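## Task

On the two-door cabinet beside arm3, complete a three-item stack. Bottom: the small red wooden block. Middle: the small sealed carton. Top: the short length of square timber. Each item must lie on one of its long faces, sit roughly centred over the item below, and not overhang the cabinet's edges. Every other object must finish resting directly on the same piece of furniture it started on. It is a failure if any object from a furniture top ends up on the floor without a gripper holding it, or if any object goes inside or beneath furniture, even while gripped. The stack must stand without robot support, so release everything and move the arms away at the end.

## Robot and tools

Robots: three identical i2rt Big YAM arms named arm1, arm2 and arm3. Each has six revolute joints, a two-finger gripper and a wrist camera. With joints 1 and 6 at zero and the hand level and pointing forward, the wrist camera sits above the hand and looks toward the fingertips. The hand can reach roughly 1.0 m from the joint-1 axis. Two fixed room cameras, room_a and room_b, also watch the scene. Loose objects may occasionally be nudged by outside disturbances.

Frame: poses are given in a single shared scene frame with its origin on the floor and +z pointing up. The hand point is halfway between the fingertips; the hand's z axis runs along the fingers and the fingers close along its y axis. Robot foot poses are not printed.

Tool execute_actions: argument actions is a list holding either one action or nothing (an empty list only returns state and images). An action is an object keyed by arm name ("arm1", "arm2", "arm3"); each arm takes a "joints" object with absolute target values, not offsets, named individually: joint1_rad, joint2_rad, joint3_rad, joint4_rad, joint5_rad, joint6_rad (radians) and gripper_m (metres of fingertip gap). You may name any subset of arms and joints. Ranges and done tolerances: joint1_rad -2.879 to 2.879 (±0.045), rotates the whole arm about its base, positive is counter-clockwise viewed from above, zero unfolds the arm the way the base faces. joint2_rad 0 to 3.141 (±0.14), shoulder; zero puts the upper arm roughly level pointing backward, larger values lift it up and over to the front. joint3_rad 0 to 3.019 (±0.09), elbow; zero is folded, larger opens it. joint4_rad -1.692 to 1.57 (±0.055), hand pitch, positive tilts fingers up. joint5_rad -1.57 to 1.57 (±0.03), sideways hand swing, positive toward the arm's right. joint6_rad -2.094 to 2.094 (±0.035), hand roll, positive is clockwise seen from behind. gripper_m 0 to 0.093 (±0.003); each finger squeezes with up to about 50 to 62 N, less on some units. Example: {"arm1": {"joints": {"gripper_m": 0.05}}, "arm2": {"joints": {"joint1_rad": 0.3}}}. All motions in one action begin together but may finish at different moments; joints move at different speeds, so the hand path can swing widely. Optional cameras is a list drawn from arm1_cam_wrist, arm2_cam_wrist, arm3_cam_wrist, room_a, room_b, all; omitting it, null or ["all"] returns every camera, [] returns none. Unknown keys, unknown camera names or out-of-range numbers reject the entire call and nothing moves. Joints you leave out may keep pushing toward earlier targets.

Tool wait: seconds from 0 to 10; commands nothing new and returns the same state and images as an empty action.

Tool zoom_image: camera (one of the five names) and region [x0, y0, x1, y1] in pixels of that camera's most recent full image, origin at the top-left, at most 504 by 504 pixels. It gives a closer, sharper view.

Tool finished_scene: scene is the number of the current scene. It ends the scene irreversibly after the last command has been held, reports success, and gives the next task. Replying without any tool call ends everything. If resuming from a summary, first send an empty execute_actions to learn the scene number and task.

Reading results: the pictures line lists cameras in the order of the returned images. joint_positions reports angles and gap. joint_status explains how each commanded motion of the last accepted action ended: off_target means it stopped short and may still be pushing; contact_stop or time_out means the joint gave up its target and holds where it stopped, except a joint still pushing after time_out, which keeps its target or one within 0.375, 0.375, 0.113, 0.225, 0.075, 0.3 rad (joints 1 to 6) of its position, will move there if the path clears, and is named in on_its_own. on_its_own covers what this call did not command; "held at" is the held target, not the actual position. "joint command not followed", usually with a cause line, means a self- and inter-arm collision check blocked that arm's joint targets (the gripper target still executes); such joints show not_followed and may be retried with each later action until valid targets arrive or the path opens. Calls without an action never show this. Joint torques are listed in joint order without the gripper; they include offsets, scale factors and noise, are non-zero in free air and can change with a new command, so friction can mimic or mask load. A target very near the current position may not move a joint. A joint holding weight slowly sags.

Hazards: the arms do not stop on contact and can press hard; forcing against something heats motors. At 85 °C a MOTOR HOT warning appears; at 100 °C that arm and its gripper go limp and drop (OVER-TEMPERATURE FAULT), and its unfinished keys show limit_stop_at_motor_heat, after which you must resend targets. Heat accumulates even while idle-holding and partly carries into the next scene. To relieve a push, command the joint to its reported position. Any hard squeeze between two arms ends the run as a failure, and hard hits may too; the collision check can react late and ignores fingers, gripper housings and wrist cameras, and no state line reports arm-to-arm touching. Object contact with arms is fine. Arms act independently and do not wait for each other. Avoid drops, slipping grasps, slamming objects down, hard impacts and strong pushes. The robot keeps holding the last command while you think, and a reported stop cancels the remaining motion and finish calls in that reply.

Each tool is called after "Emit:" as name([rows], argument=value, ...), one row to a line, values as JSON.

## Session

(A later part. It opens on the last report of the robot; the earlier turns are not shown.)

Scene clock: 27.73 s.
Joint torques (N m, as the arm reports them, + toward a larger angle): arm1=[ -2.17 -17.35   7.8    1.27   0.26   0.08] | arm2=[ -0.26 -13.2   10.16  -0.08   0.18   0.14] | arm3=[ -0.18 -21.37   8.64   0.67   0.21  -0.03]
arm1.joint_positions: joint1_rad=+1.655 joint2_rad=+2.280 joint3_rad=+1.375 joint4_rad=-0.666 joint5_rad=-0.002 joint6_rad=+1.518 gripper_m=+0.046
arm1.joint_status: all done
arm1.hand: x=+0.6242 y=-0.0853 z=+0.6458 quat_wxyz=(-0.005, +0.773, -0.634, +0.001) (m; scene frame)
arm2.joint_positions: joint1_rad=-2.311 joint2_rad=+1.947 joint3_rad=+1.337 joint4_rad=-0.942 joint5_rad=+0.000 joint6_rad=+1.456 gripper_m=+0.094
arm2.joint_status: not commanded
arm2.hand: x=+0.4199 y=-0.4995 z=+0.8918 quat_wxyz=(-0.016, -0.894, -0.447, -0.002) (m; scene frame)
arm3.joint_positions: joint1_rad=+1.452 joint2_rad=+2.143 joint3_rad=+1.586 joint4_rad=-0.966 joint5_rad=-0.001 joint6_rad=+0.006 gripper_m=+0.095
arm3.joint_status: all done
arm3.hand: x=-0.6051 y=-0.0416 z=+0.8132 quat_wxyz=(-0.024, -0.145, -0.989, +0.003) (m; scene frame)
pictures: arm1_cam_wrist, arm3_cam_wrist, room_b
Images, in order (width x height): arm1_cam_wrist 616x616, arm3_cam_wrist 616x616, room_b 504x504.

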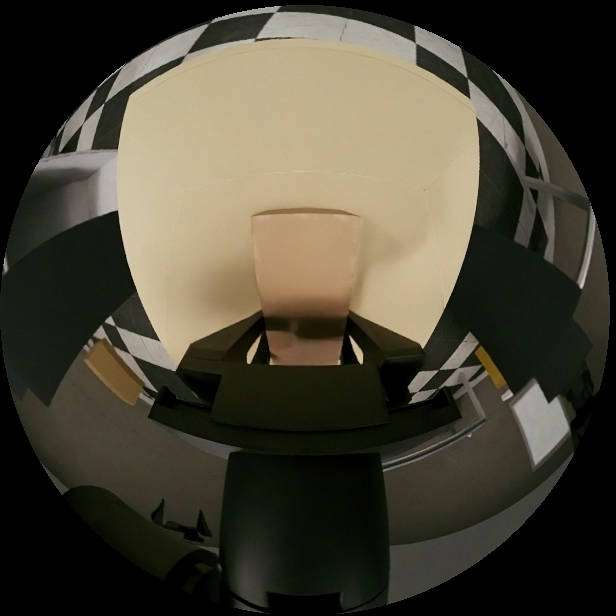

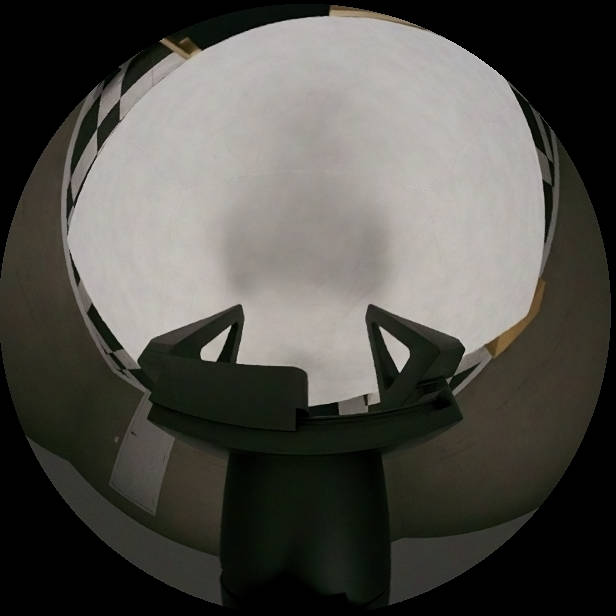

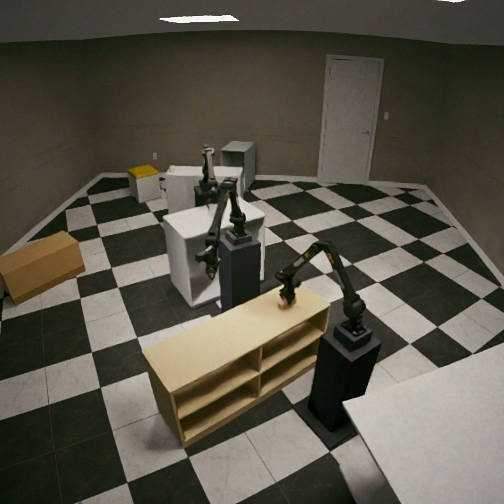

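Emit:
execute_actions([
  {"arm1":{"joints":{"joint2_rad":2.31,"joint4_rad":-0.625}},"arm3":{"joints":{"joint2_rad":2.19}}},
], cameras=["arm1_cam_wrist","arm3_cam_wrist","room_b"])

Scene clock: 29.17 s.
Joint torques (N m, as the arm reports them, + toward a larger angle): arm1=[ -2.34 -15.63   7.42   1.41   0.37   0.09] | arm2=[ -0.27 -13.17  10.17  -0.07   0.19   0.14] | arm3=[ -0.25 -21.03   8.35   0.66   0.2   -0.03]
arm1.joint_positions: joint1_rad=+1.654 joint2_rad=+2.301 joint3_rad=+1.376 joint4_rad=-0.641 joint5_rad=-0.004 joint6_rad=+1.519 gripper_m=+0.046
arm1.joint_status: all done
arm1.hand: x=+0.6242 y=-0.0852 z=+0.6346 quat_wxyz=(-0.003, +0.773, -0.635, +0.000) (m; scene frame)
arm2.joint_positions: joint1_rad=-2.311 joint2_rad=+1.947 joint3_rad=+1.337 joint4_rad=-0.942 joint5_rad=+0.000 joint6_rad=+1.456 gripper_m=+0.094
arm2.joint_status: not commanded
arm2.hand: x=+0.4199 y=-0.4995 z=+0.8918 quat_wxyz=(-0.016, -0.894, -0.447, -0.002) (m; scene frame)
arm3.joint_positions: joint1_rad=+1.452 joint2_rad=+2.173 joint3_rad=+1.586 joint4_rad=-0.966 joint5_rad=-0.001 joint6_rad=+0.006 gripper_m=+0.095
arm3.joint_status: all done
arm3.hand: x=-0.6101 y=-0.0401 z=+0.7953 quat_wxyz=(-0.009, -0.145, -0.989, +0.001) (m; scene frame)
pictures: arm1_cam_wrist, arm3_cam_wrist, room_b
Images, in order (width x height): arm1_cam_wrist 616x616, arm3_cam_wrist 616x616, room_b 504x504.

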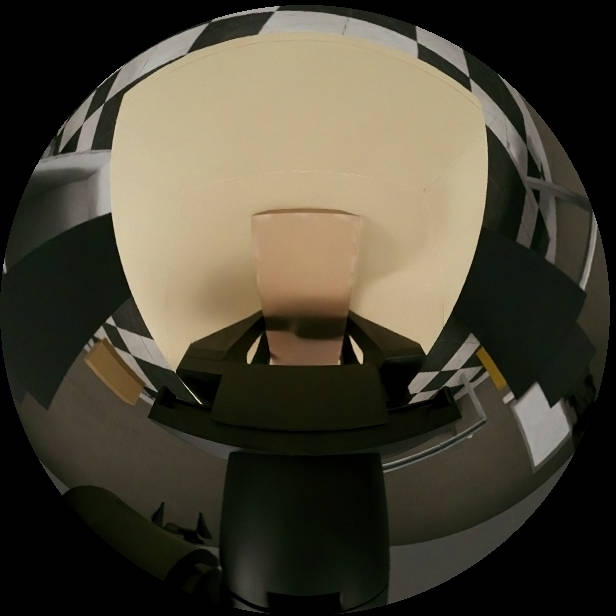

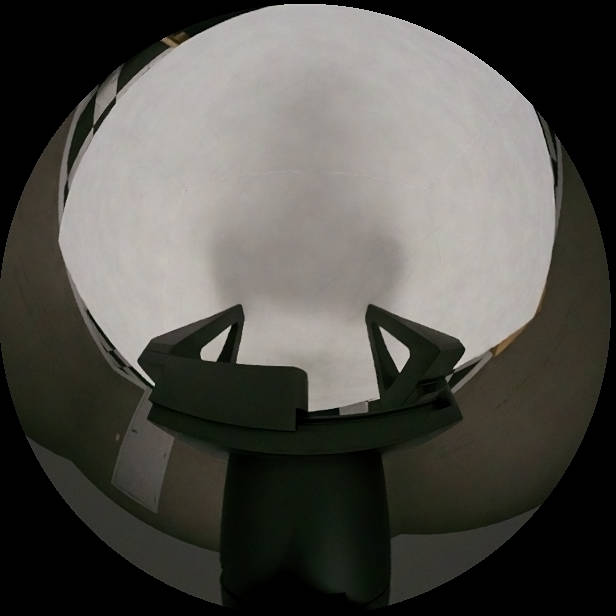

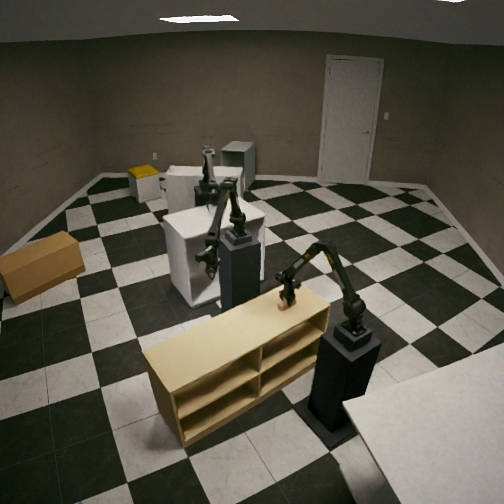

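Emit:
execute_actions([
  {"arm1":{"joints":{"gripper_m":0.093,"joint2_rad":2.30}},"arm3":{"joints":{"joint2_rad":2.03,"joint3_rad":1.66,"joint4_rad":-1.17,"joint6_rad":-0.5}}},
], cameras=["arm1_cam_wrist"])

Scene clock: 31.57 s.
Joint torques (N m, as the arm reports them, + toward a larger angle): arm1=[ -2.02 -17.04   7.61   1.28   0.25   0.11] | arm2=[ -0.28 -13.18  10.17  -0.06   0.19   0.13] | arm3=[ -0.2  -20.57  12.25   0.     0.15  -0.06]
arm1.joint_positions: joint1_rad=+1.654 joint2_rad=+2.301 joint3_rad=+1.376 joint4_rad=-0.641 joint5_rad=-0.003 joint6_rad=+1.519 gripper_m=+0.093
arm1.joint_status: all done
arm1.hand: x=+0.6241 y=-0.0850 z=+0.6346 quat_wxyz=(-0.003, +0.773, -0.635, -0.001) (m; scene frame)
arm2.joint_positions: joint1_rad=-2.311 joint2_rad=+1.947 joint3_rad=+1.337 joint4_rad=-0.942 joint5_rad=+0.000 joint6_rad=+1.456 gripper_m=+0.094
arm2.joint_status: not commanded
arm2.hand: x=+0.4199 y=-0.4995 z=+0.8918 quat_wxyz=(-0.016, -0.894, -0.447, -0.002) (m; scene frame)
arm3.joint_positions: joint1_rad=+1.452 joint2_rad=+2.016 joint3_rad=+1.631 joint4_rad=-1.161 joint5_rad=-0.001 joint6_rad=-0.491 gripper_m=+0.095
arm3.joint_status: all done
arm3.hand: x=-0.6183 y=-0.0378 z=+0.9019 quat_wxyz=(-0.012, +0.103, -0.995, +0.004) (m; scene frame)
pictures: arm1_cam_wrist
Images, in order (width x height): arm1_cam_wrist 616x616.

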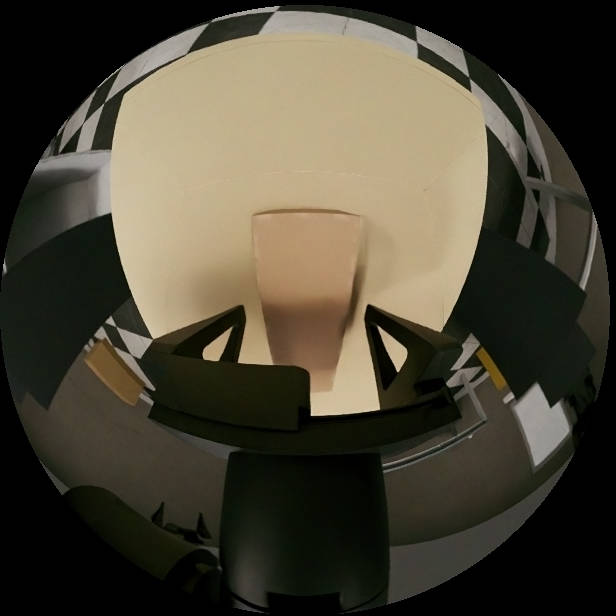

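Emit:
execute_actions([
  {"arm1":{"joints":{"joint1_rad":0.4,"joint2_rad":1.9}},"arm2":{"joints":{"joint1_rad":-1.49,"joint2_rad":2.305,"joint3_rad":1.555,"joint4_rad":-0.765}},"arm3":{"joints":{"joint1_rad":0.7}}},
], cameras=["arm2_cam_wrist","room_b"])

Scene clock: 35.10 s.
Joint torques (N m, as the arm reports them, + toward a larger angle): arm1=[ -0.7  -15.5    9.19   1.52   0.12   0.02] | arm2=[ -1.84 -18.27   8.     0.18   0.23   0.13] | arm3=[ -0.68 -20.33  12.22   0.05   0.06  -0.03]
arm1.joint_positions: joint1_rad=+0.392 joint2_rad=+1.899 joint3_rad=+1.392 joint4_rad=-0.625 joint5_rad=+0.002 joint6_rad=+1.519 gripper_m=+0.093
arm1.joint_status: all done
arm1.hand: x=+0.8906 y=+0.5743 z=+0.8852 quat_wxyz=(+0.038, +0.244, -0.944, -0.217) (m; scene frame)
arm2.joint_positions: joint1_rad=-1.487 joint2_rad=+2.332 joint3_rad=+1.537 joint4_rad=-0.764 joint5_rad=-0.001 joint6_rad=+1.457 gripper_m=+0.094
arm2.joint_status: all done
arm2.hand: x=+0.6289 y=-0.0893 z=+0.7332 quat_wxyz=(-0.009, -0.641, -0.767, -0.001) (m; scene frame)
arm3.joint_positions: joint1_rad=+0.706 joint2_rad=+2.016 joint3_rad=+1.631 joint4_rad=-1.161 joint5_rad=+0.001 joint6_rad=-0.493 gripper_m=+0.095
arm3.joint_status: all done
arm3.hand: x=-0.8893 y=-0.3876 z=+0.9018 quat_wxyz=(-0.008, -0.266, -0.964, +0.009) (m; scene frame)
pictures: arm2_cam_wrist, room_b
Images, in order (width x height): arm2_cam_wrist 616x616, room_b 504x504.

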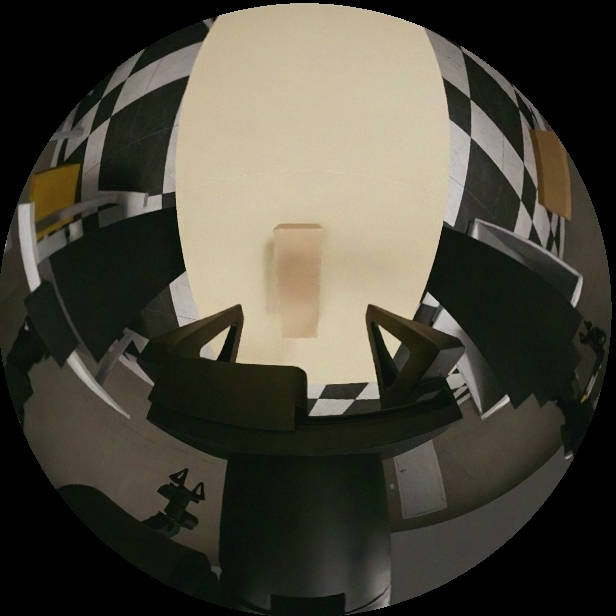

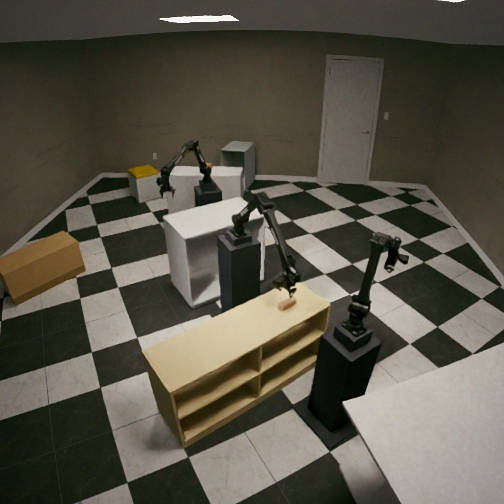

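Emit:
execute_actions([
  {"arm2":{"joints":{"joint1_rad":-1.46,"joint2_rad":2.52,"joint3_rad":1.662,"joint4_rad":-0.66}},"arm1":{"joints":{"joint1_rad":0.0}}},
], cameras=["arm2_cam_wrist"])

Scene clock: 38.53 s.
Joint torques (N m, as the arm reports them, + toward a larger angle): arm1=[ -1.8  -16.29   9.3    1.68   0.13   0.07] | arm2=[ -0.6  -14.44   8.16   0.9    0.14   0.11] | arm3=[ -0.72 -20.16  12.19  -0.02   0.04   0.  ]
arm1.joint_positions: joint1_rad=+0.002 joint2_rad=+1.899 joint3_rad=+1.392 joint4_rad=-0.625 joint5_rad=+0.001 joint6_rad=+1.519 gripper_m=+0.093
arm1.joint_status: all done
arm1.hand: x=+1.1333 y=+0.6378 z=+0.8875 quat_wxyz=(-0.003, +0.056, -0.974, -0.222) (m; scene frame)
arm2.joint_positions: joint1_rad=-1.469 joint2_rad=+2.480 joint3_rad=+1.642 joint4_rad=-0.677 joint5_rad=+0.001 joint6_rad=+1.458 gripper_m=+0.094
arm2.joint_status: all done
arm2.hand: x=+0.6571 y=-0.0772 z=+0.6740 quat_wxyz=(-0.026, -0.634, -0.772, -0.015) (m; scene frame)
arm3.joint_positions: joint1_rad=+0.706 joint2_rad=+2.016 joint3_rad=+1.631 joint4_rad=-1.161 joint5_rad=+0.001 joint6_rad=-0.493 gripper_m=+0.095
arm3.joint_status: not commanded
arm3.hand: x=-0.8893 y=-0.3876 z=+0.9018 quat_wxyz=(-0.008, -0.266, -0.964, +0.009) (m; scene frame)
pictures: arm2_cam_wrist
Images, in order (width x height): arm2_cam_wrist 616x616.

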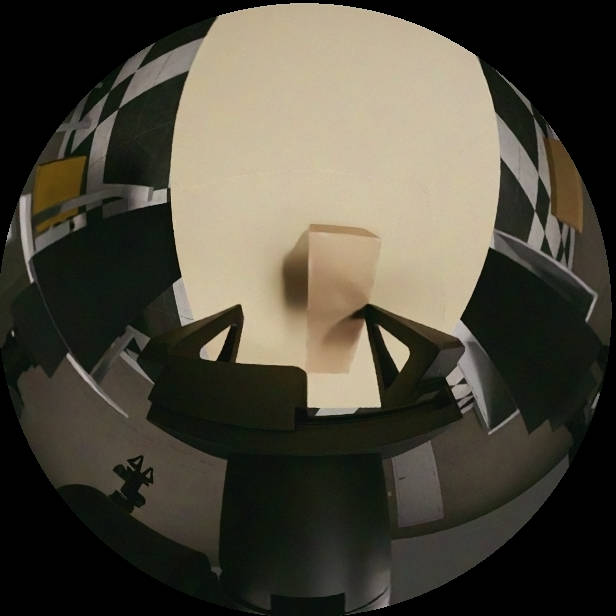

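Emit:
execute_actions([
  {"arm2":{"joints":{"joint1_rad":-1.44,"joint2_rad":2.56}}},
], cameras=["arm2_cam_wrist"])

Scene clock: 40.37 s.
Joint torques (N m, as the arm reports them, + toward a larger angle): arm1=[ -1.63 -16.2    9.32   1.55   0.13   0.05] | arm2=[  1.1  -11.64   8.16   0.9   -0.04   0.11] | arm3=[ -0.69 -20.6   12.17  -0.02   0.04  -0.02]
arm1.joint_positions: joint1_rad=+0.002 joint2_rad=+1.899 joint3_rad=+1.392 joint4_rad=-0.625 joint5_rad=+0.001 joint6_rad=+1.519 gripper_m=+0.093
arm1.joint_status: not commanded
arm1.hand: x=+1.1333 y=+0.6378 z=+0.8875 quat_wxyz=(-0.003, +0.056, -0.974, -0.222) (m; scene frame)
arm2.joint_positions: joint1_rad=-1.466 joint2_rad=+2.482 joint3_rad=+1.642 joint4_rad=-0.677 joint5_rad=+0.005 joint6_rad=+1.458 gripper_m=+0.094
arm2.joint_status: all done
arm2.hand: x=+0.6565 y=-0.0765 z=+0.6731 quat_wxyz=(-0.027, -0.634, -0.773, -0.013) (m; scene frame)
arm3.joint_positions: joint1_rad=+0.706 joint2_rad=+2.016 joint3_rad=+1.631 joint4_rad=-1.161 joint5_rad=+0.001 joint6_rad=-0.493 gripper_m=+0.095
arm3.joint_status: not commanded
arm3.hand: x=-0.8893 y=-0.3876 z=+0.9018 quat_wxyz=(-0.008, -0.266, -0.964, +0.009) (m; scene frame)
pictures: arm2_cam_wrist
Images, in order (width x height): arm2_cam_wrist 616x616.

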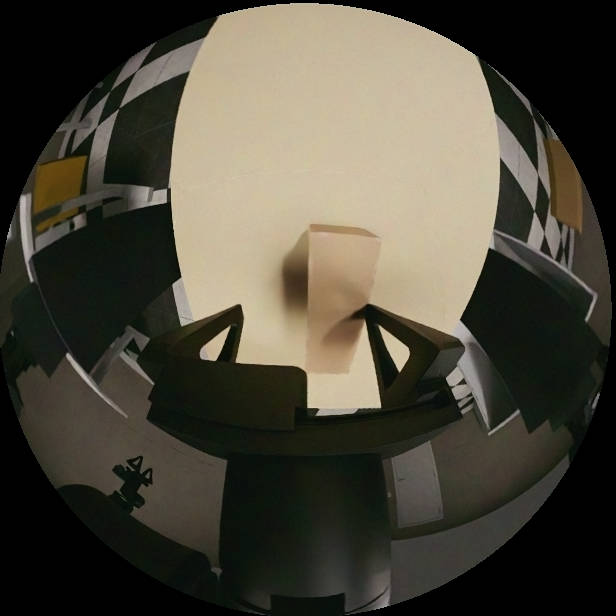

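Emit:
execute_actions([
  {"arm2":{"joints":{"joint1_rad":-1.445,"joint2_rad":2.44,"joint4_rad":-0.76}}},
], cameras=["arm2_cam_wrist"])

Scene clock: 42.57 s.
Joint torques (N m, as the arm reports them, + toward a larger angle): arm1=[ -2.09 -15.85   9.27   1.58   0.16   0.08] | arm2=[ -0.6  -19.84   7.85  -0.16   0.01   0.12] | arm3=[ -0.69 -20.18  12.23  -0.04   0.04  -0.03]
arm1.joint_positions: joint1_rad=+0.002 joint2_rad=+1.899 joint3_rad=+1.392 joint4_rad=-0.625 joint5_rad=+0.001 joint6_rad=+1.519 gripper_m=+0.093
arm1.joint_status: not commanded
arm1.hand: x=+1.1333 y=+0.6378 z=+0.8875 quat_wxyz=(-0.003, +0.056, -0.974, -0.222) (m; scene frame)
arm2.joint_positions: joint1_rad=-1.456 joint2_rad=+2.475 joint3_rad=+1.645 joint4_rad=-0.751 joint5_rad=+0.004 joint6_rad=+1.458 gripper_m=+0.094
arm2.joint_status: all done
arm2.hand: x=+0.6418 y=-0.0709 z=+0.6775 quat_wxyz=(-0.003, -0.630, -0.777, +0.009) (m; scene frame)
arm3.joint_positions: joint1_rad=+0.706 joint2_rad=+2.016 joint3_rad=+1.631 joint4_rad=-1.161 joint5_rad=+0.001 joint6_rad=-0.493 gripper_m=+0.095
arm3.joint_status: not commanded
arm3.hand: x=-0.8893 y=-0.3876 z=+0.9018 quat_wxyz=(-0.008, -0.266, -0.964, +0.009) (m; scene frame)
pictures: arm2_cam_wrist
Images, in order (width x height): arm2_cam_wrist 616x616.

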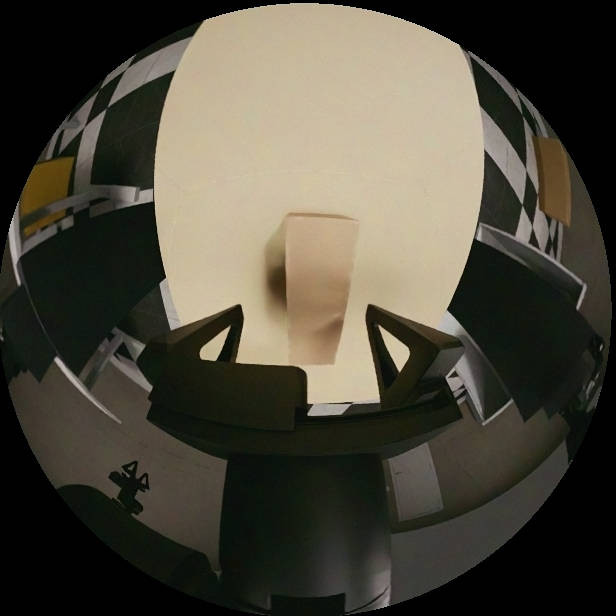

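Emit:
execute_actions([
  {"arm2":{"joints":{"joint2_rad":2.535,"joint4_rad":-0.715}}},
], cameras=["arm2_cam_wrist"])

Scene clock: 43.87 s.
Joint torques (N m, as the arm reports them, + toward a larger angle): arm1=[ -1.65 -15.85   9.13   1.69   0.14   0.07] | arm2=[ -0.42 -17.81   7.27   0.4    0.01   0.12] | arm3=[ -0.5  -20.57  12.26  -0.05   0.05  -0.02]
arm1.joint_positions: joint1_rad=+0.002 joint2_rad=+1.899 joint3_rad=+1.392 joint4_rad=-0.625 joint5_rad=+0.001 joint6_rad=+1.519 gripper_m=+0.093
arm1.joint_status: not commanded
arm1.hand: x=+1.1333 y=+0.6378 z=+0.8875 quat_wxyz=(-0.003, +0.056, -0.974, -0.222) (m; scene frame)
arm2.joint_positions: joint1_rad=-1.456 joint2_rad=+2.539 joint3_rad=+1.645 joint4_rad=-0.723 joint5_rad=+0.004 joint6_rad=+1.458 gripper_m=+0.094
arm2.joint_status: all done
arm2.hand: x=+0.6250 y=-0.0730 z=+0.6392 quat_wxyz=(+0.010, -0.630, -0.777, +0.022) (m; scene frame)
arm3.joint_positions: joint1_rad=+0.706 joint2_rad=+2.016 joint3_rad=+1.631 joint4_rad=-1.161 joint5_rad=+0.001 joint6_rad=-0.493 gripper_m=+0.095
arm3.joint_status: not commanded
arm3.hand: x=-0.8893 y=-0.3876 z=+0.9018 quat_wxyz=(-0.008, -0.266, -0.964, +0.009) (m; scene frame)
pictures: arm2_cam_wrist
Images, in order (width x height): arm2_cam_wrist 616x616.

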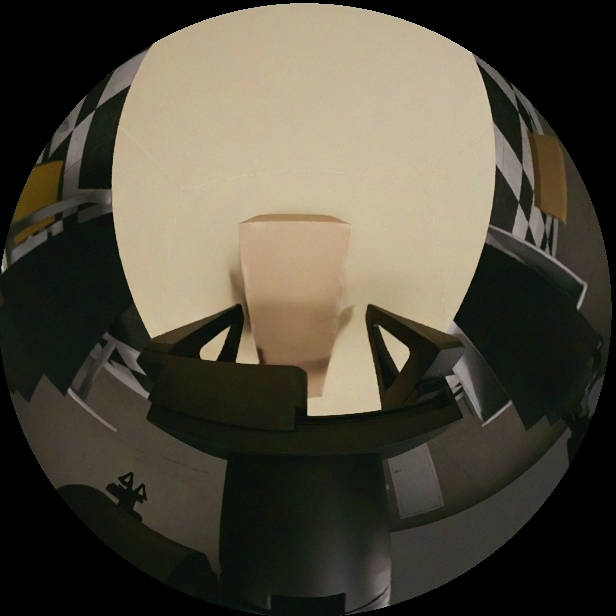

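Emit:
execute_actions([
  {"arm2":{"joints":{"joint4_rad":-0.68,"gripper_m":0.03}}},
], cameras=["arm2_cam_wrist"])

Scene clock: 44.73 s.
Joint torques (N m, as the arm reports them, + toward a larger angle): arm1=[ -1.67 -15.63   9.21   1.55   0.16   0.02] | arm2=[ -0.49 -17.43   7.36   0.6    0.02   0.11] | arm3=[ -0.79 -20.22  12.25  -0.03   0.04  -0.03]
arm1.joint_positions: joint1_rad=+0.002 joint2_rad=+1.899 joint3_rad=+1.392 joint4_rad=-0.625 joint5_rad=+0.001 joint6_rad=+1.519 gripper_m=+0.093
arm1.joint_status: not commanded
arm1.hand: x=+1.1333 y=+0.6378 z=+0.8875 quat_wxyz=(-0.003, +0.056, -0.974, -0.222) (m; scene frame)
arm2.joint_positions: joint1_rad=-1.456 joint2_rad=+2.539 joint3_rad=+1.645 joint4_rad=-0.692 joint5_rad=+0.004 joint6_rad=+1.459 gripper_m=+0.045
arm2.joint_status: gripper_m off_target (ended at +0.045, target +0.030); the others done
arm2.hand: x=+0.6327 y=-0.0722 z=+0.6390 quat_wxyz=(-0.001, -0.630, -0.777, +0.011) (m; scene frame)
arm3.joint_positions: joint1_rad=+0.706 joint2_rad=+2.016 joint3_rad=+1.631 joint4_rad=-1.161 joint5_rad=+0.001 joint6_rad=-0.493 gripper_m=+0.095
arm3.joint_status: not commanded
arm3.hand: x=-0.8893 y=-0.3876 z=+0.9018 quat_wxyz=(-0.008, -0.266, -0.964, +0.009) (m; scene frame)
pictures: arm2_cam_wrist
Images, in order (width x height): arm2_cam_wrist 616x616.

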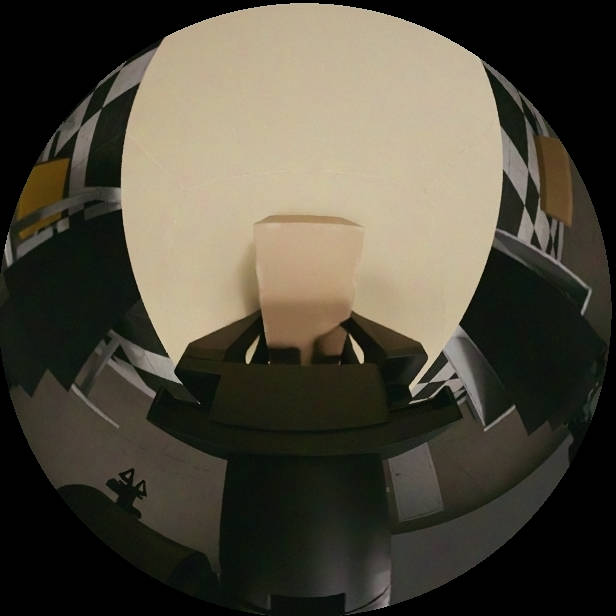

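Emit:
execute_actions([
  {"arm2":{"joints":{"joint1_rad":1.465,"joint2_rad":2.165,"joint4_rad":-1.045,"joint6_rad":-0.335}}},
], cameras=["arm2_cam_wrist","room_a","room_b"])

Scene clock: 49.17 s.
Joint torques (N m, as the arm reports them, + toward a larger angle): arm1=[ -2.31 -16.     9.23   1.64   0.14   0.09] | arm2=[ -1.99 -17.75   8.07  -0.05   0.11  -0.1 ] | arm3=[ -0.62 -20.21  12.23   0.     0.07  -0.03]
arm1.joint_positions: joint1_rad=+0.002 joint2_rad=+1.899 joint3_rad=+1.392 joint4_rad=-0.625 joint5_rad=+0.001 joint6_rad=+1.519 gripper_m=+0.093
arm1.joint_status: not commanded
arm1.hand: x=+1.1333 y=+0.6378 z=+0.8875 quat_wxyz=(-0.003, +0.056, -0.974, -0.222) (m; scene frame)
arm2.joint_positions: joint1_rad=+1.476 joint2_rad=+2.185 joint3_rad=+1.664 joint4_rad=-1.037 joint5_rad=-0.002 joint6_rad=-0.322 gripper_m=+0.046
arm2.joint_status: all done
arm2.hand: x=-0.5987 y=-0.0542 z=+0.8543 quat_wxyz=(+0.006, +0.995, +0.104, -0.005) (m; scene frame)
arm3.joint_positions: joint1_rad=+0.706 joint2_rad=+2.016 joint3_rad=+1.631 joint4_rad=-1.161 joint5_rad=+0.001 joint6_rad=-0.493 gripper_m=+0.095
arm3.joint_status: not commanded
arm3.hand: x=-0.8893 y=-0.3876 z=+0.9018 quat_wxyz=(-0.008, -0.266, -0.964, +0.009) (m; scene frame)
pictures: arm2_cam_wrist, room_a, room_b
Images, in order (width x height): arm2_cam_wrist 616x616, room_a 504x504, room_b 504x504.

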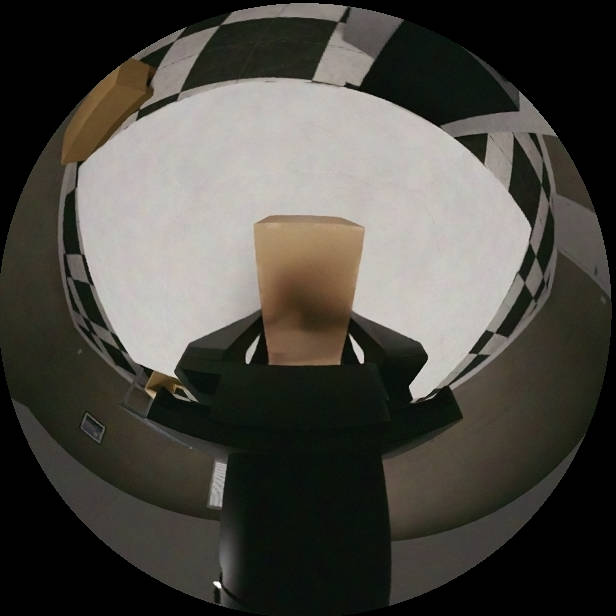

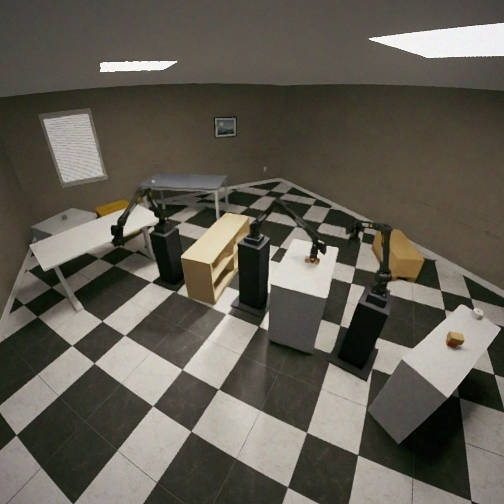

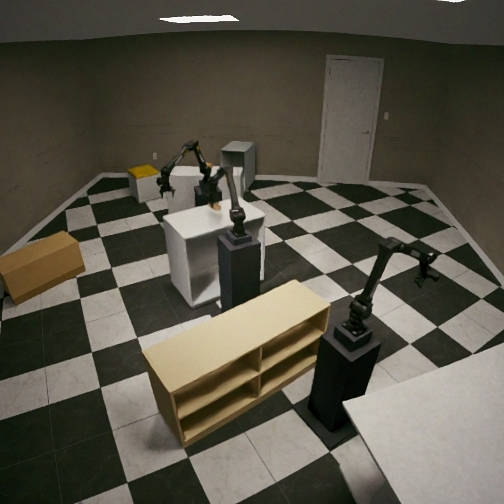

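Emit:
execute_actions([
  {"arm2":{"joints":{"joint2_rad":2.25,"joint4_rad":-0.975}}},
], cameras=["arm2_cam_wrist","room_a"])

Scene clock: 50.37 s.
Joint torques (N m, as the arm reports them, + toward a larger angle): arm1=[ -1.6  -15.44   9.15   1.38   0.09   0.08] | arm2=[ -1.85 -17.43   7.78   0.51   0.07  -0.1 ] | arm3=[ -0.9  -20.2   12.24  -0.06   0.04  -0.02]
arm1.joint_positions: joint1_rad=+0.002 joint2_rad=+1.899 joint3_rad=+1.392 joint4_rad=-0.625 joint5_rad=+0.001 joint6_rad=+1.519 gripper_m=+0.093
arm1.joint_status: not commanded
arm1.hand: x=+1.1333 y=+0.6378 z=+0.8875 quat_wxyz=(-0.003, +0.056, -0.974, -0.222) (m; scene frame)
arm2.joint_positions: joint1_rad=+1.476 joint2_rad=+2.258 joint3_rad=+1.663 joint4_rad=-0.983 joint5_rad=-0.001 joint6_rad=-0.322 gripper_m=+0.045
arm2.joint_status: all done
arm2.hand: x=-0.5978 y=-0.0547 z=+0.8095 quat_wxyz=(+0.007, +0.995, +0.104, +0.004) (m; scene frame)
arm3.joint_positions: joint1_rad=+0.706 joint2_rad=+2.016 joint3_rad=+1.631 joint4_rad=-1.161 joint5_rad=+0.001 joint6_rad=-0.493 gripper_m=+0.095
arm3.joint_status: not commanded
arm3.hand: x=-0.8893 y=-0.3876 z=+0.9018 quat_wxyz=(-0.008, -0.266, -0.964, +0.009) (m; scene frame)
pictures: arm2_cam_wrist, room_a
Images, in order (width x height): arm2_cam_wrist 616x616, room_a 504x504.

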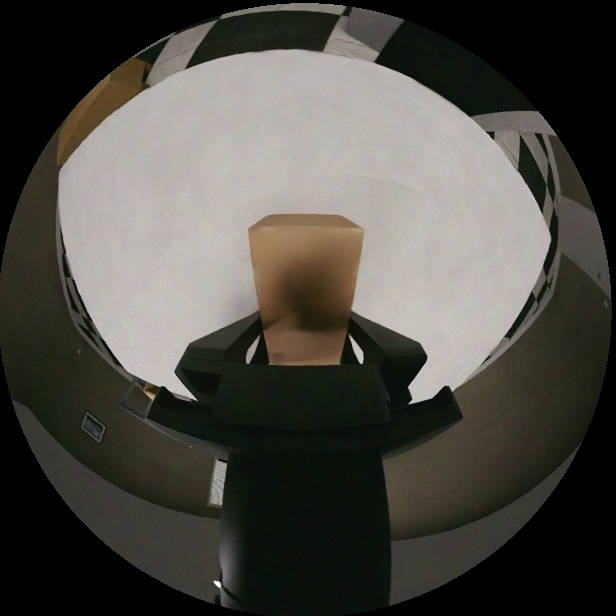

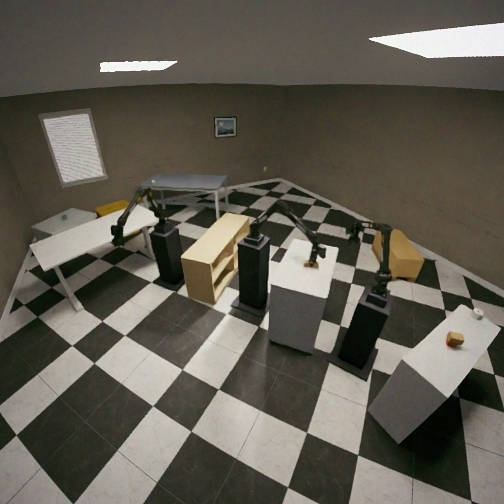

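Emit:
zoom_image(camera="room_a", region=[270, 225, 350, 295])

Region (270, 225, 350, 295) of room_a's 504x504 image, scaled by 6.300, with more detail than that image has; it fills the top 441 rows of this view, and the rest is white.

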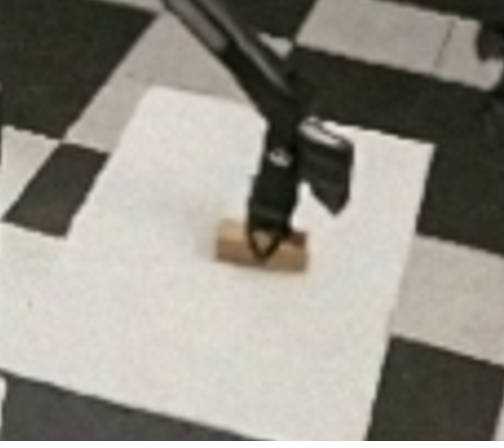

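Emit:
execute_actions([
  {"arm2":{"joints":{"gripper_m":0.093}}},
], cameras=["arm2_cam_wrist"])

Scene clock: 52.73 s.
Joint torques (N m, as the arm reports them, + toward a larger angle): arm1=[ -1.62 -15.89   9.25   1.56   0.16   0.08] | arm2=[ -1.92 -17.47   7.85   0.51   0.08  -0.1 ] | arm3=[ -0.71 -20.32  12.27  -0.05   0.05  -0.02]
arm1.joint_positions: joint1_rad=+0.002 joint2_rad=+1.899 joint3_rad=+1.392 joint4_rad=-0.625 joint5_rad=+0.001 joint6_rad=+1.519 gripper_m=+0.093
arm1.joint_status: not commanded
arm1.hand: x=+1.1333 y=+0.6378 z=+0.8875 quat_wxyz=(-0.003, +0.056, -0.974, -0.222) (m; scene frame)
arm2.joint_positions: joint1_rad=+1.476 joint2_rad=+2.258 joint3_rad=+1.663 joint4_rad=-0.983 joint5_rad=-0.001 joint6_rad=-0.322 gripper_m=+0.093
arm2.joint_status: all done
arm2.hand: x=-0.5978 y=-0.0547 z=+0.8095 quat_wxyz=(+0.007, +0.995, +0.104, +0.004) (m; scene frame)
arm3.joint_positions: joint1_rad=+0.706 joint2_rad=+2.016 joint3_rad=+1.631 joint4_rad=-1.161 joint5_rad=+0.001 joint6_rad=-0.493 gripper_m=+0.095
arm3.joint_status: not commanded
arm3.hand: x=-0.8893 y=-0.3876 z=+0.9018 quat_wxyz=(-0.008, -0.266, -0.964, +0.009) (m; scene frame)
pictures: arm2_cam_wrist
Images, in order (width x height): arm2_cam_wrist 616x616.

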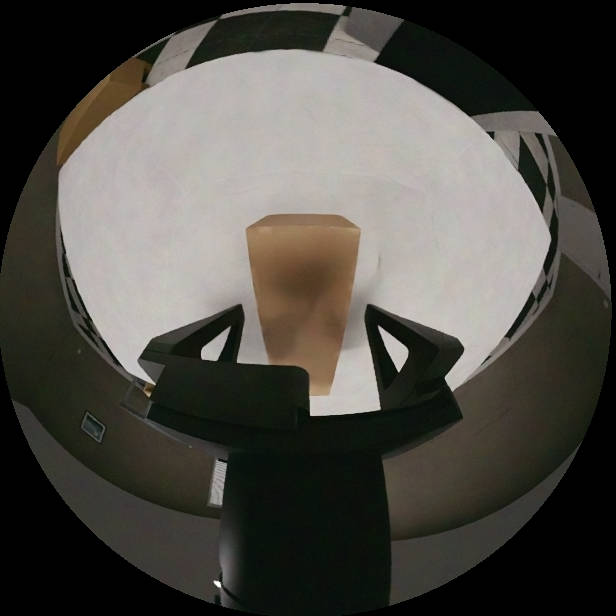

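Emit:
execute_actions([
  {"arm2":{"joints":{"joint2_rad":2.12}},"arm3":{"joints":{"joint1_rad":0.95,"joint2_rad":2.065,"joint3_rad":1.705,"joint4_rad":-1.19}}},
], cameras=[])

Emit:
execute_actions([
  {"arm2":{"joints":{"joint1_rad":0.5}},"arm3":{"joints":{"joint1_rad":1.432}}},
], cameras=["arm3_cam_wrist","room_a"])

Scene clock: 55.97 s.
Joint torques (N m, as the arm reports them, + toward a larger angle): arm1=[ -1.11 -15.42   9.17   1.53   0.11   0.07] | arm2=[ -1.89 -15.97   9.01   0.74   0.08  -0.1 ] | arm3=[  0.09 -20.2   13.96  -0.07   0.15  -0.02]
arm1.joint_positions: joint1_rad=+0.002 joint2_rad=+1.899 joint3_rad=+1.392 joint4_rad=-0.625 joint5_rad=+0.001 joint6_rad=+1.519 gripper_m=+0.093
arm1.joint_status: not commanded
arm1.hand: x=+1.1333 y=+0.6378 z=+0.8875 quat_wxyz=(-0.003, +0.056, -0.974, -0.222) (m; scene frame)
arm2.joint_positions: joint1_rad=+1.476 joint2_rad=+2.118 joint3_rad=+1.659 joint4_rad=-0.983 joint5_rad=-0.001 joint6_rad=-0.322 gripper_m=+0.093
arm2.joint_status: all done
arm2.hand: x=-0.6195 y=-0.0512 z=+0.8945 quat_wxyz=(-0.007, +0.993, +0.103, -0.062) (m; scene frame)
arm3.joint_positions: joint1_rad=+0.945 joint2_rad=+2.046 joint3_rad=+1.656 joint4_rad=-1.180 joint5_rad=-0.001 joint6_rad=-0.494 gripper_m=+0.095
arm3.joint_status: all done
arm3.hand: x=-0.7729 y=-0.3008 z=+0.8929 quat_wxyz=(+0.000, -0.149, -0.989, -0.001) (m; scene frame)
pictures: none
No camera images: the call's "cameras" was empty. Leave "cameras" out to get every camera's image.

Scene clock: 57.70 s.
Joint torques (N m, as the arm reports them, + toward a larger angle): arm1=[ -1.71 -15.94   9.1    1.66   0.11   0.06] | arm2=[ -0.9  -16.36   9.03   0.52   0.    -0.09] | arm3=[ -0.17 -20.34  13.45  -0.04   0.14  -0.01]
arm1.joint_positions: joint1_rad=+0.002 joint2_rad=+1.899 joint3_rad=+1.392 joint4_rad=-0.625 joint5_rad=+0.001 joint6_rad=+1.519 gripper_m=+0.093
arm1.joint_status: not commanded
arm1.hand: x=+1.1333 y=+0.6378 z=+0.8875 quat_wxyz=(-0.003, +0.056, -0.974, -0.222) (m; scene frame)
arm2.joint_positions: joint1_rad=+0.494 joint2_rad=+2.118 joint3_rad=+1.659 joint4_rad=-0.977 joint5_rad=+0.001 joint6_rad=-0.323 gripper_m=+0.093
arm2.joint_status: all done
arm2.hand: x=-0.2703 y=+0.4546 z=+0.8897 quat_wxyz=(-0.039, +0.924, -0.376, -0.047) (m; scene frame)
arm3.joint_positions: joint1_rad=+1.428 joint2_rad=+2.047 joint3_rad=+1.662 joint4_rad=-1.180 joint5_rad=-0.001 joint6_rad=-0.494 gripper_m=+0.095
arm3.joint_status: all done
arm3.hand: x=-0.6181 y=-0.0536 z=+0.8949 quat_wxyz=(-0.003, +0.092, -0.996, +0.000) (m; scene frame)
pictures: arm3_cam_wrist, room_a
Images, in order (width x height): arm3_cam_wrist 616x616, room_a 504x504.

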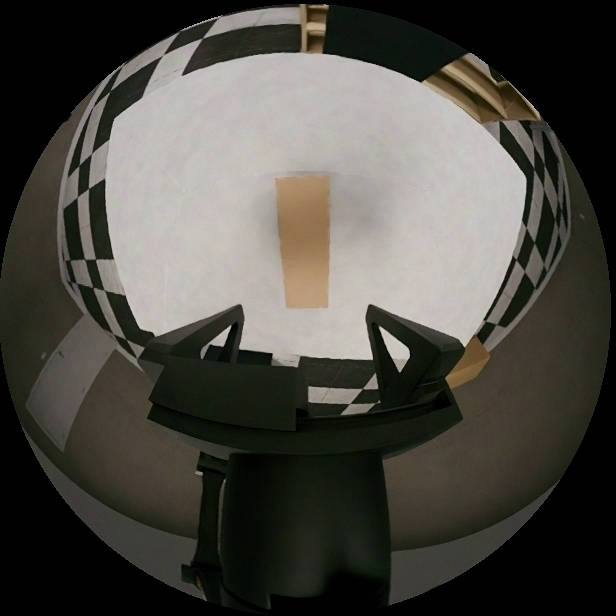

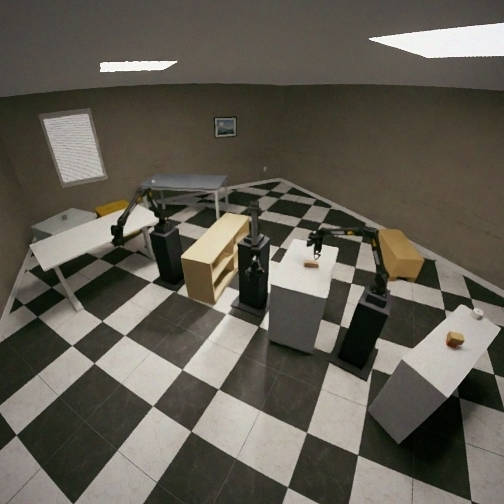

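Emit:
execute_actions([
  {"arm3":{"joints":{"joint1_rad":1.46,"joint2_rad":2.21,"joint3_rad":1.75,"joint4_rad":-1.06,"joint6_rad":-0.52}},"arm2":{"joints":{"joint1_rad":0.0,"joint2_rad":1.7}}},
], cameras=["arm3_cam_wrist"])

Scene clock: 60.60 s.
Joint torques (N m, as the arm reports them, + toward a larger angle): arm1=[ -1.96 -15.8    9.26   1.48   0.18   0.08] | arm2=[ -1.47 -13.43  11.35   1.14  -0.06  -0.07] | arm3=[ -0.48 -24.43  11.75   0.56   0.15  -0.05]
arm1.joint_positions: joint1_rad=+0.002 joint2_rad=+1.899 joint3_rad=+1.392 joint4_rad=-0.625 joint5_rad=+0.001 joint6_rad=+1.519 gripper_m=+0.093
arm1.joint_status: not commanded
arm1.hand: x=+1.1333 y=+0.6378 z=+0.8875 quat_wxyz=(-0.003, +0.056, -0.974, -0.222) (m; scene frame)
arm2.joint_positions: joint1_rad=+0.000 joint2_rad=+1.707 joint3_rad=+1.650 joint4_rad=-0.977 joint5_rad=+0.003 joint6_rad=-0.324 gripper_m=+0.093
arm2.joint_status: all done
arm2.hand: x=+0.0393 y=+0.5248 z=+1.1476 quat_wxyz=(-0.214, +0.779, -0.571, -0.147) (m; scene frame)
arm3.joint_positions: joint1_rad=+1.462 joint2_rad=+2.218 joint3_rad=+1.720 joint4_rad=-1.070 joint5_rad=-0.001 joint6_rad=-0.511 gripper_m=+0.095
arm3.joint_status: all done
arm3.hand: x=-0.5838 y=-0.0415 z=+0.8115 quat_wxyz=(-0.001, +0.118, -0.993, +0.000) (m; scene frame)
pictures: arm3_cam_wrist
Images, in order (width x height): arm3_cam_wrist 616x616.

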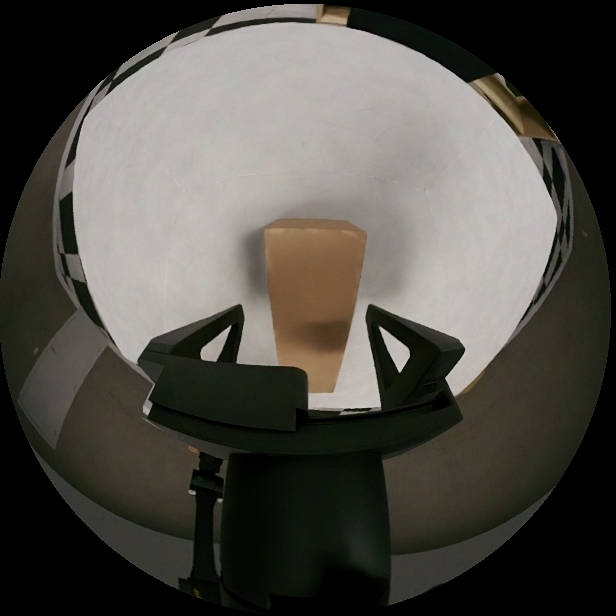

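Emit:
execute_actions([
  {"arm3":{"joints":{"gripper_m":0.03}}},
], cameras=["arm3_cam_wrist"])

Scene clock: 61.67 s.
Joint torques (N m, as the arm reports them, + toward a larger angle): arm1=[ -1.34 -15.99   9.33   1.41   0.18   0.08] | arm2=[ -1.29 -13.67  11.47   1.16  -0.06  -0.07] | arm3=[ -0.41 -24.42  11.69   0.6    0.12  -0.04]
arm1.joint_positions: joint1_rad=+0.002 joint2_rad=+1.899 joint3_rad=+1.392 joint4_rad=-0.625 joint5_rad=+0.001 joint6_rad=+1.519 gripper_m=+0.093
arm1.joint_status: not commanded
arm1.hand: x=+1.1333 y=+0.6378 z=+0.8875 quat_wxyz=(-0.003, +0.056, -0.974, -0.222) (m; scene frame)
arm2.joint_positions: joint1_rad=+0.000 joint2_rad=+1.707 joint3_rad=+1.650 joint4_rad=-0.977 joint5_rad=+0.003 joint6_rad=-0.324 gripper_m=+0.093
arm2.joint_status: not commanded
arm2.hand: x=+0.0393 y=+0.5248 z=+1.1476 quat_wxyz=(-0.214, +0.779, -0.571, -0.147) (m; scene frame)
arm3.joint_positions: joint1_rad=+1.462 joint2_rad=+2.218 joint3_rad=+1.720 joint4_rad=-1.069 joint5_rad=+0.000 joint6_rad=-0.512 gripper_m=+0.046
arm3.joint_status: gripper_m off_target (ended at +0.046, target +0.030)
arm3.hand: x=-0.5836 y=-0.0417 z=+0.8115 quat_wxyz=(-0.002, +0.118, -0.993, +0.000) (m; scene frame)
pictures: arm3_cam_wrist
Images, in order (width x height): arm3_cam_wrist 616x616.

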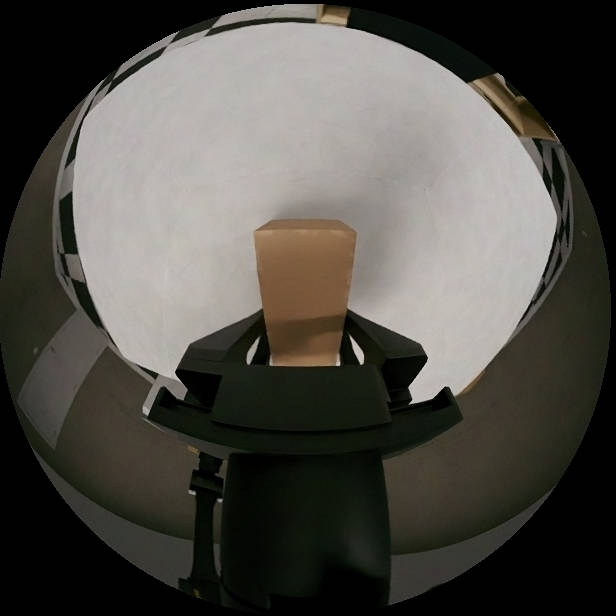

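Emit:
execute_actions([
  {"arm3":{"joints":{"joint1_rad":-1.81,"joint2_rad":1.94,"joint4_rad":-1.36}}},
], cameras=["arm3_cam_wrist","room_a"])

Scene clock: 65.60 s.
Joint torques (N m, as the arm reports them, + toward a larger angle): arm1=[ -1.16 -15.66   9.13   1.39   0.12   0.04] | arm2=[ -1.31 -13.7   11.42   1.15  -0.06  -0.07] | arm3=[  0.15 -22.1   10.99  -0.08   0.04  -0.04]
arm1.joint_positions: joint1_rad=+0.002 joint2_rad=+1.899 joint3_rad=+1.392 joint4_rad=-0.625 joint5_rad=+0.001 joint6_rad=+1.519 gripper_m=+0.093
arm1.joint_status: not commanded
arm1.hand: x=+1.1333 y=+0.6378 z=+0.8875 quat_wxyz=(-0.003, +0.056, -0.974, -0.222) (m; scene frame)
arm2.joint_positions: joint1_rad=+0.000 joint2_rad=+1.707 joint3_rad=+1.650 joint4_rad=-0.977 joint5_rad=+0.003 joint6_rad=-0.324 gripper_m=+0.093
arm2.joint_status: not commanded
arm2.hand: x=+0.0393 y=+0.5248 z=+1.1476 quat_wxyz=(-0.214, +0.779, -0.571, -0.147) (m; scene frame)
arm3.joint_positions: joint1_rad=-1.812 joint2_rad=+1.951 joint3_rad=+1.739 joint4_rad=-1.351 joint5_rad=+0.002 joint6_rad=-0.513 gripper_m=+0.046
arm3.joint_status: all done
arm3.hand: x=-1.7513 y=+0.3717 z=+0.9790 quat_wxyz=(+0.003, -0.999, -0.053, +0.003) (m; scene frame)
pictures: arm3_cam_wrist, room_a
Images, in order (width x height): arm3_cam_wrist 616x616, room_a 504x504.

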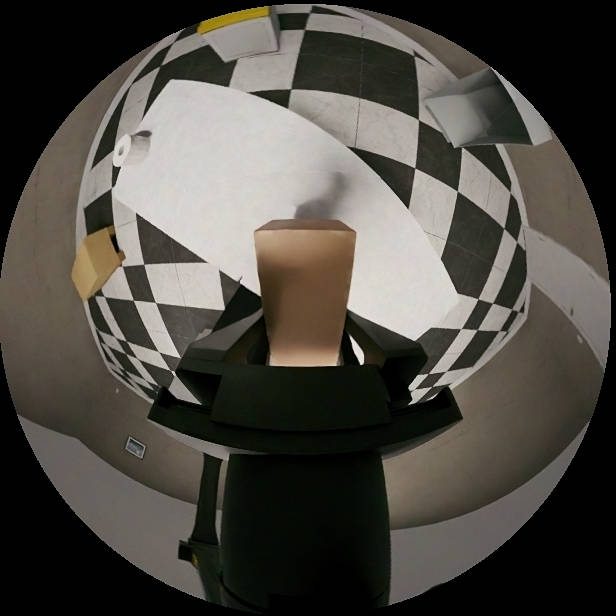

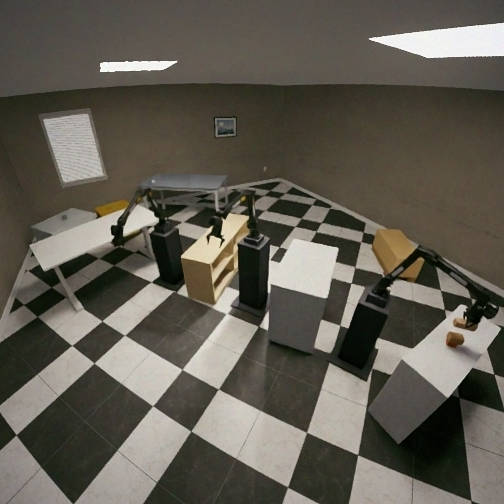

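Emit:
zoom_image(camera="room_a", region=[414, 280, 504, 370])

Region (414, 280, 504, 370) of room_a's 504x504 image, scaled by 5.600, with more detail than that image has.

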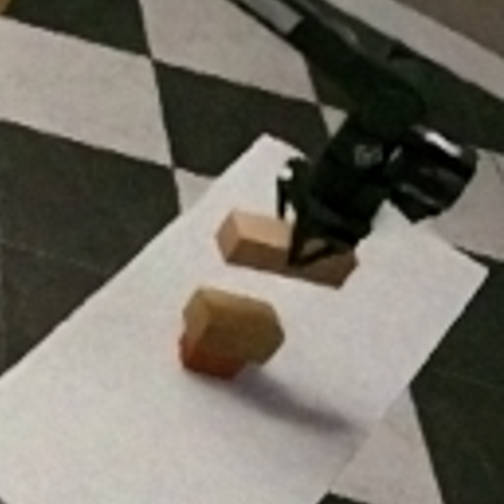

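Emit:
execute_actions([
  {"arm3":{"joints":{"joint2_rad":2.02,"joint3_rad":1.64,"joint4_rad":-1.18}}},
], cameras=["arm3_cam_wrist","room_a"])

Emit:
zoom_image(camera="room_a", region=[414, 280, 504, 370])

Scene clock: 68.23 s.
Joint torques (N m, as the arm reports them, + toward a larger angle): arm1=[ -2.05 -15.74   9.34   1.72   0.08   0.06] | arm2=[ -1.31 -13.68  11.4    1.16  -0.06  -0.07] | arm3=[ -0.23 -23.18  10.19   0.43   0.05  -0.01]
arm1.joint_positions: joint1_rad=+0.002 joint2_rad=+1.899 joint3_rad=+1.392 joint4_rad=-0.625 joint5_rad=+0.001 joint6_rad=+1.519 gripper_m=+0.093
arm1.joint_status: not commanded
arm1.hand: x=+1.1333 y=+0.6378 z=+0.8875 quat_wxyz=(-0.003, +0.056, -0.974, -0.222) (m; scene frame)
arm2.joint_positions: joint1_rad=+0.000 joint2_rad=+1.707 joint3_rad=+1.650 joint4_rad=-0.977 joint5_rad=+0.003 joint6_rad=-0.324 gripper_m=+0.093
arm2.joint_status: not commanded
arm2.hand: x=+0.0393 y=+0.5248 z=+1.1476 quat_wxyz=(-0.214, +0.779, -0.571, -0.147) (m; scene frame)
arm3.joint_positions: joint1_rad=-1.812 joint2_rad=+2.036 joint3_rad=+1.631 joint4_rad=-1.188 joint5_rad=+0.001 joint6_rad=-0.513 gripper_m=+0.046
arm3.joint_status: all done
arm3.hand: x=-1.7486 y=+0.3705 z=+0.8907 quat_wxyz=(-0.004, -0.999, -0.053, -0.010) (m; scene frame)
pictures: arm3_cam_wrist, room_a
Images, in order (width x height): arm3_cam_wrist 616x616, room_a 504x504.

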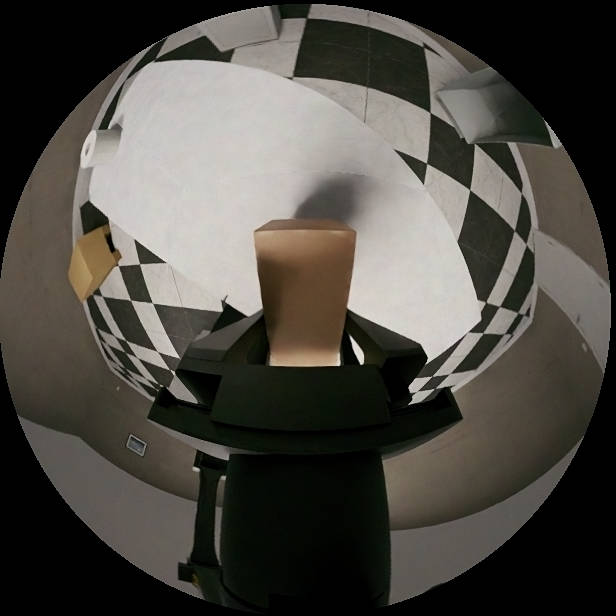

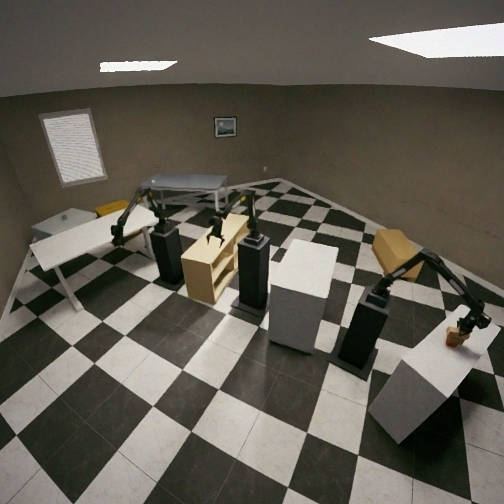

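Region (414, 280, 504, 370) of room_a's 504x504 image, scaled by 5.600, with more detail than that image has.

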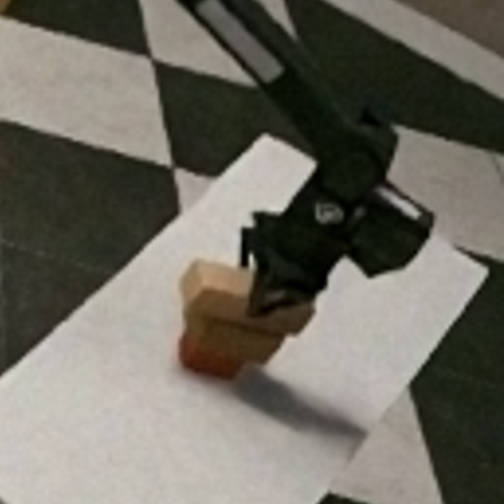

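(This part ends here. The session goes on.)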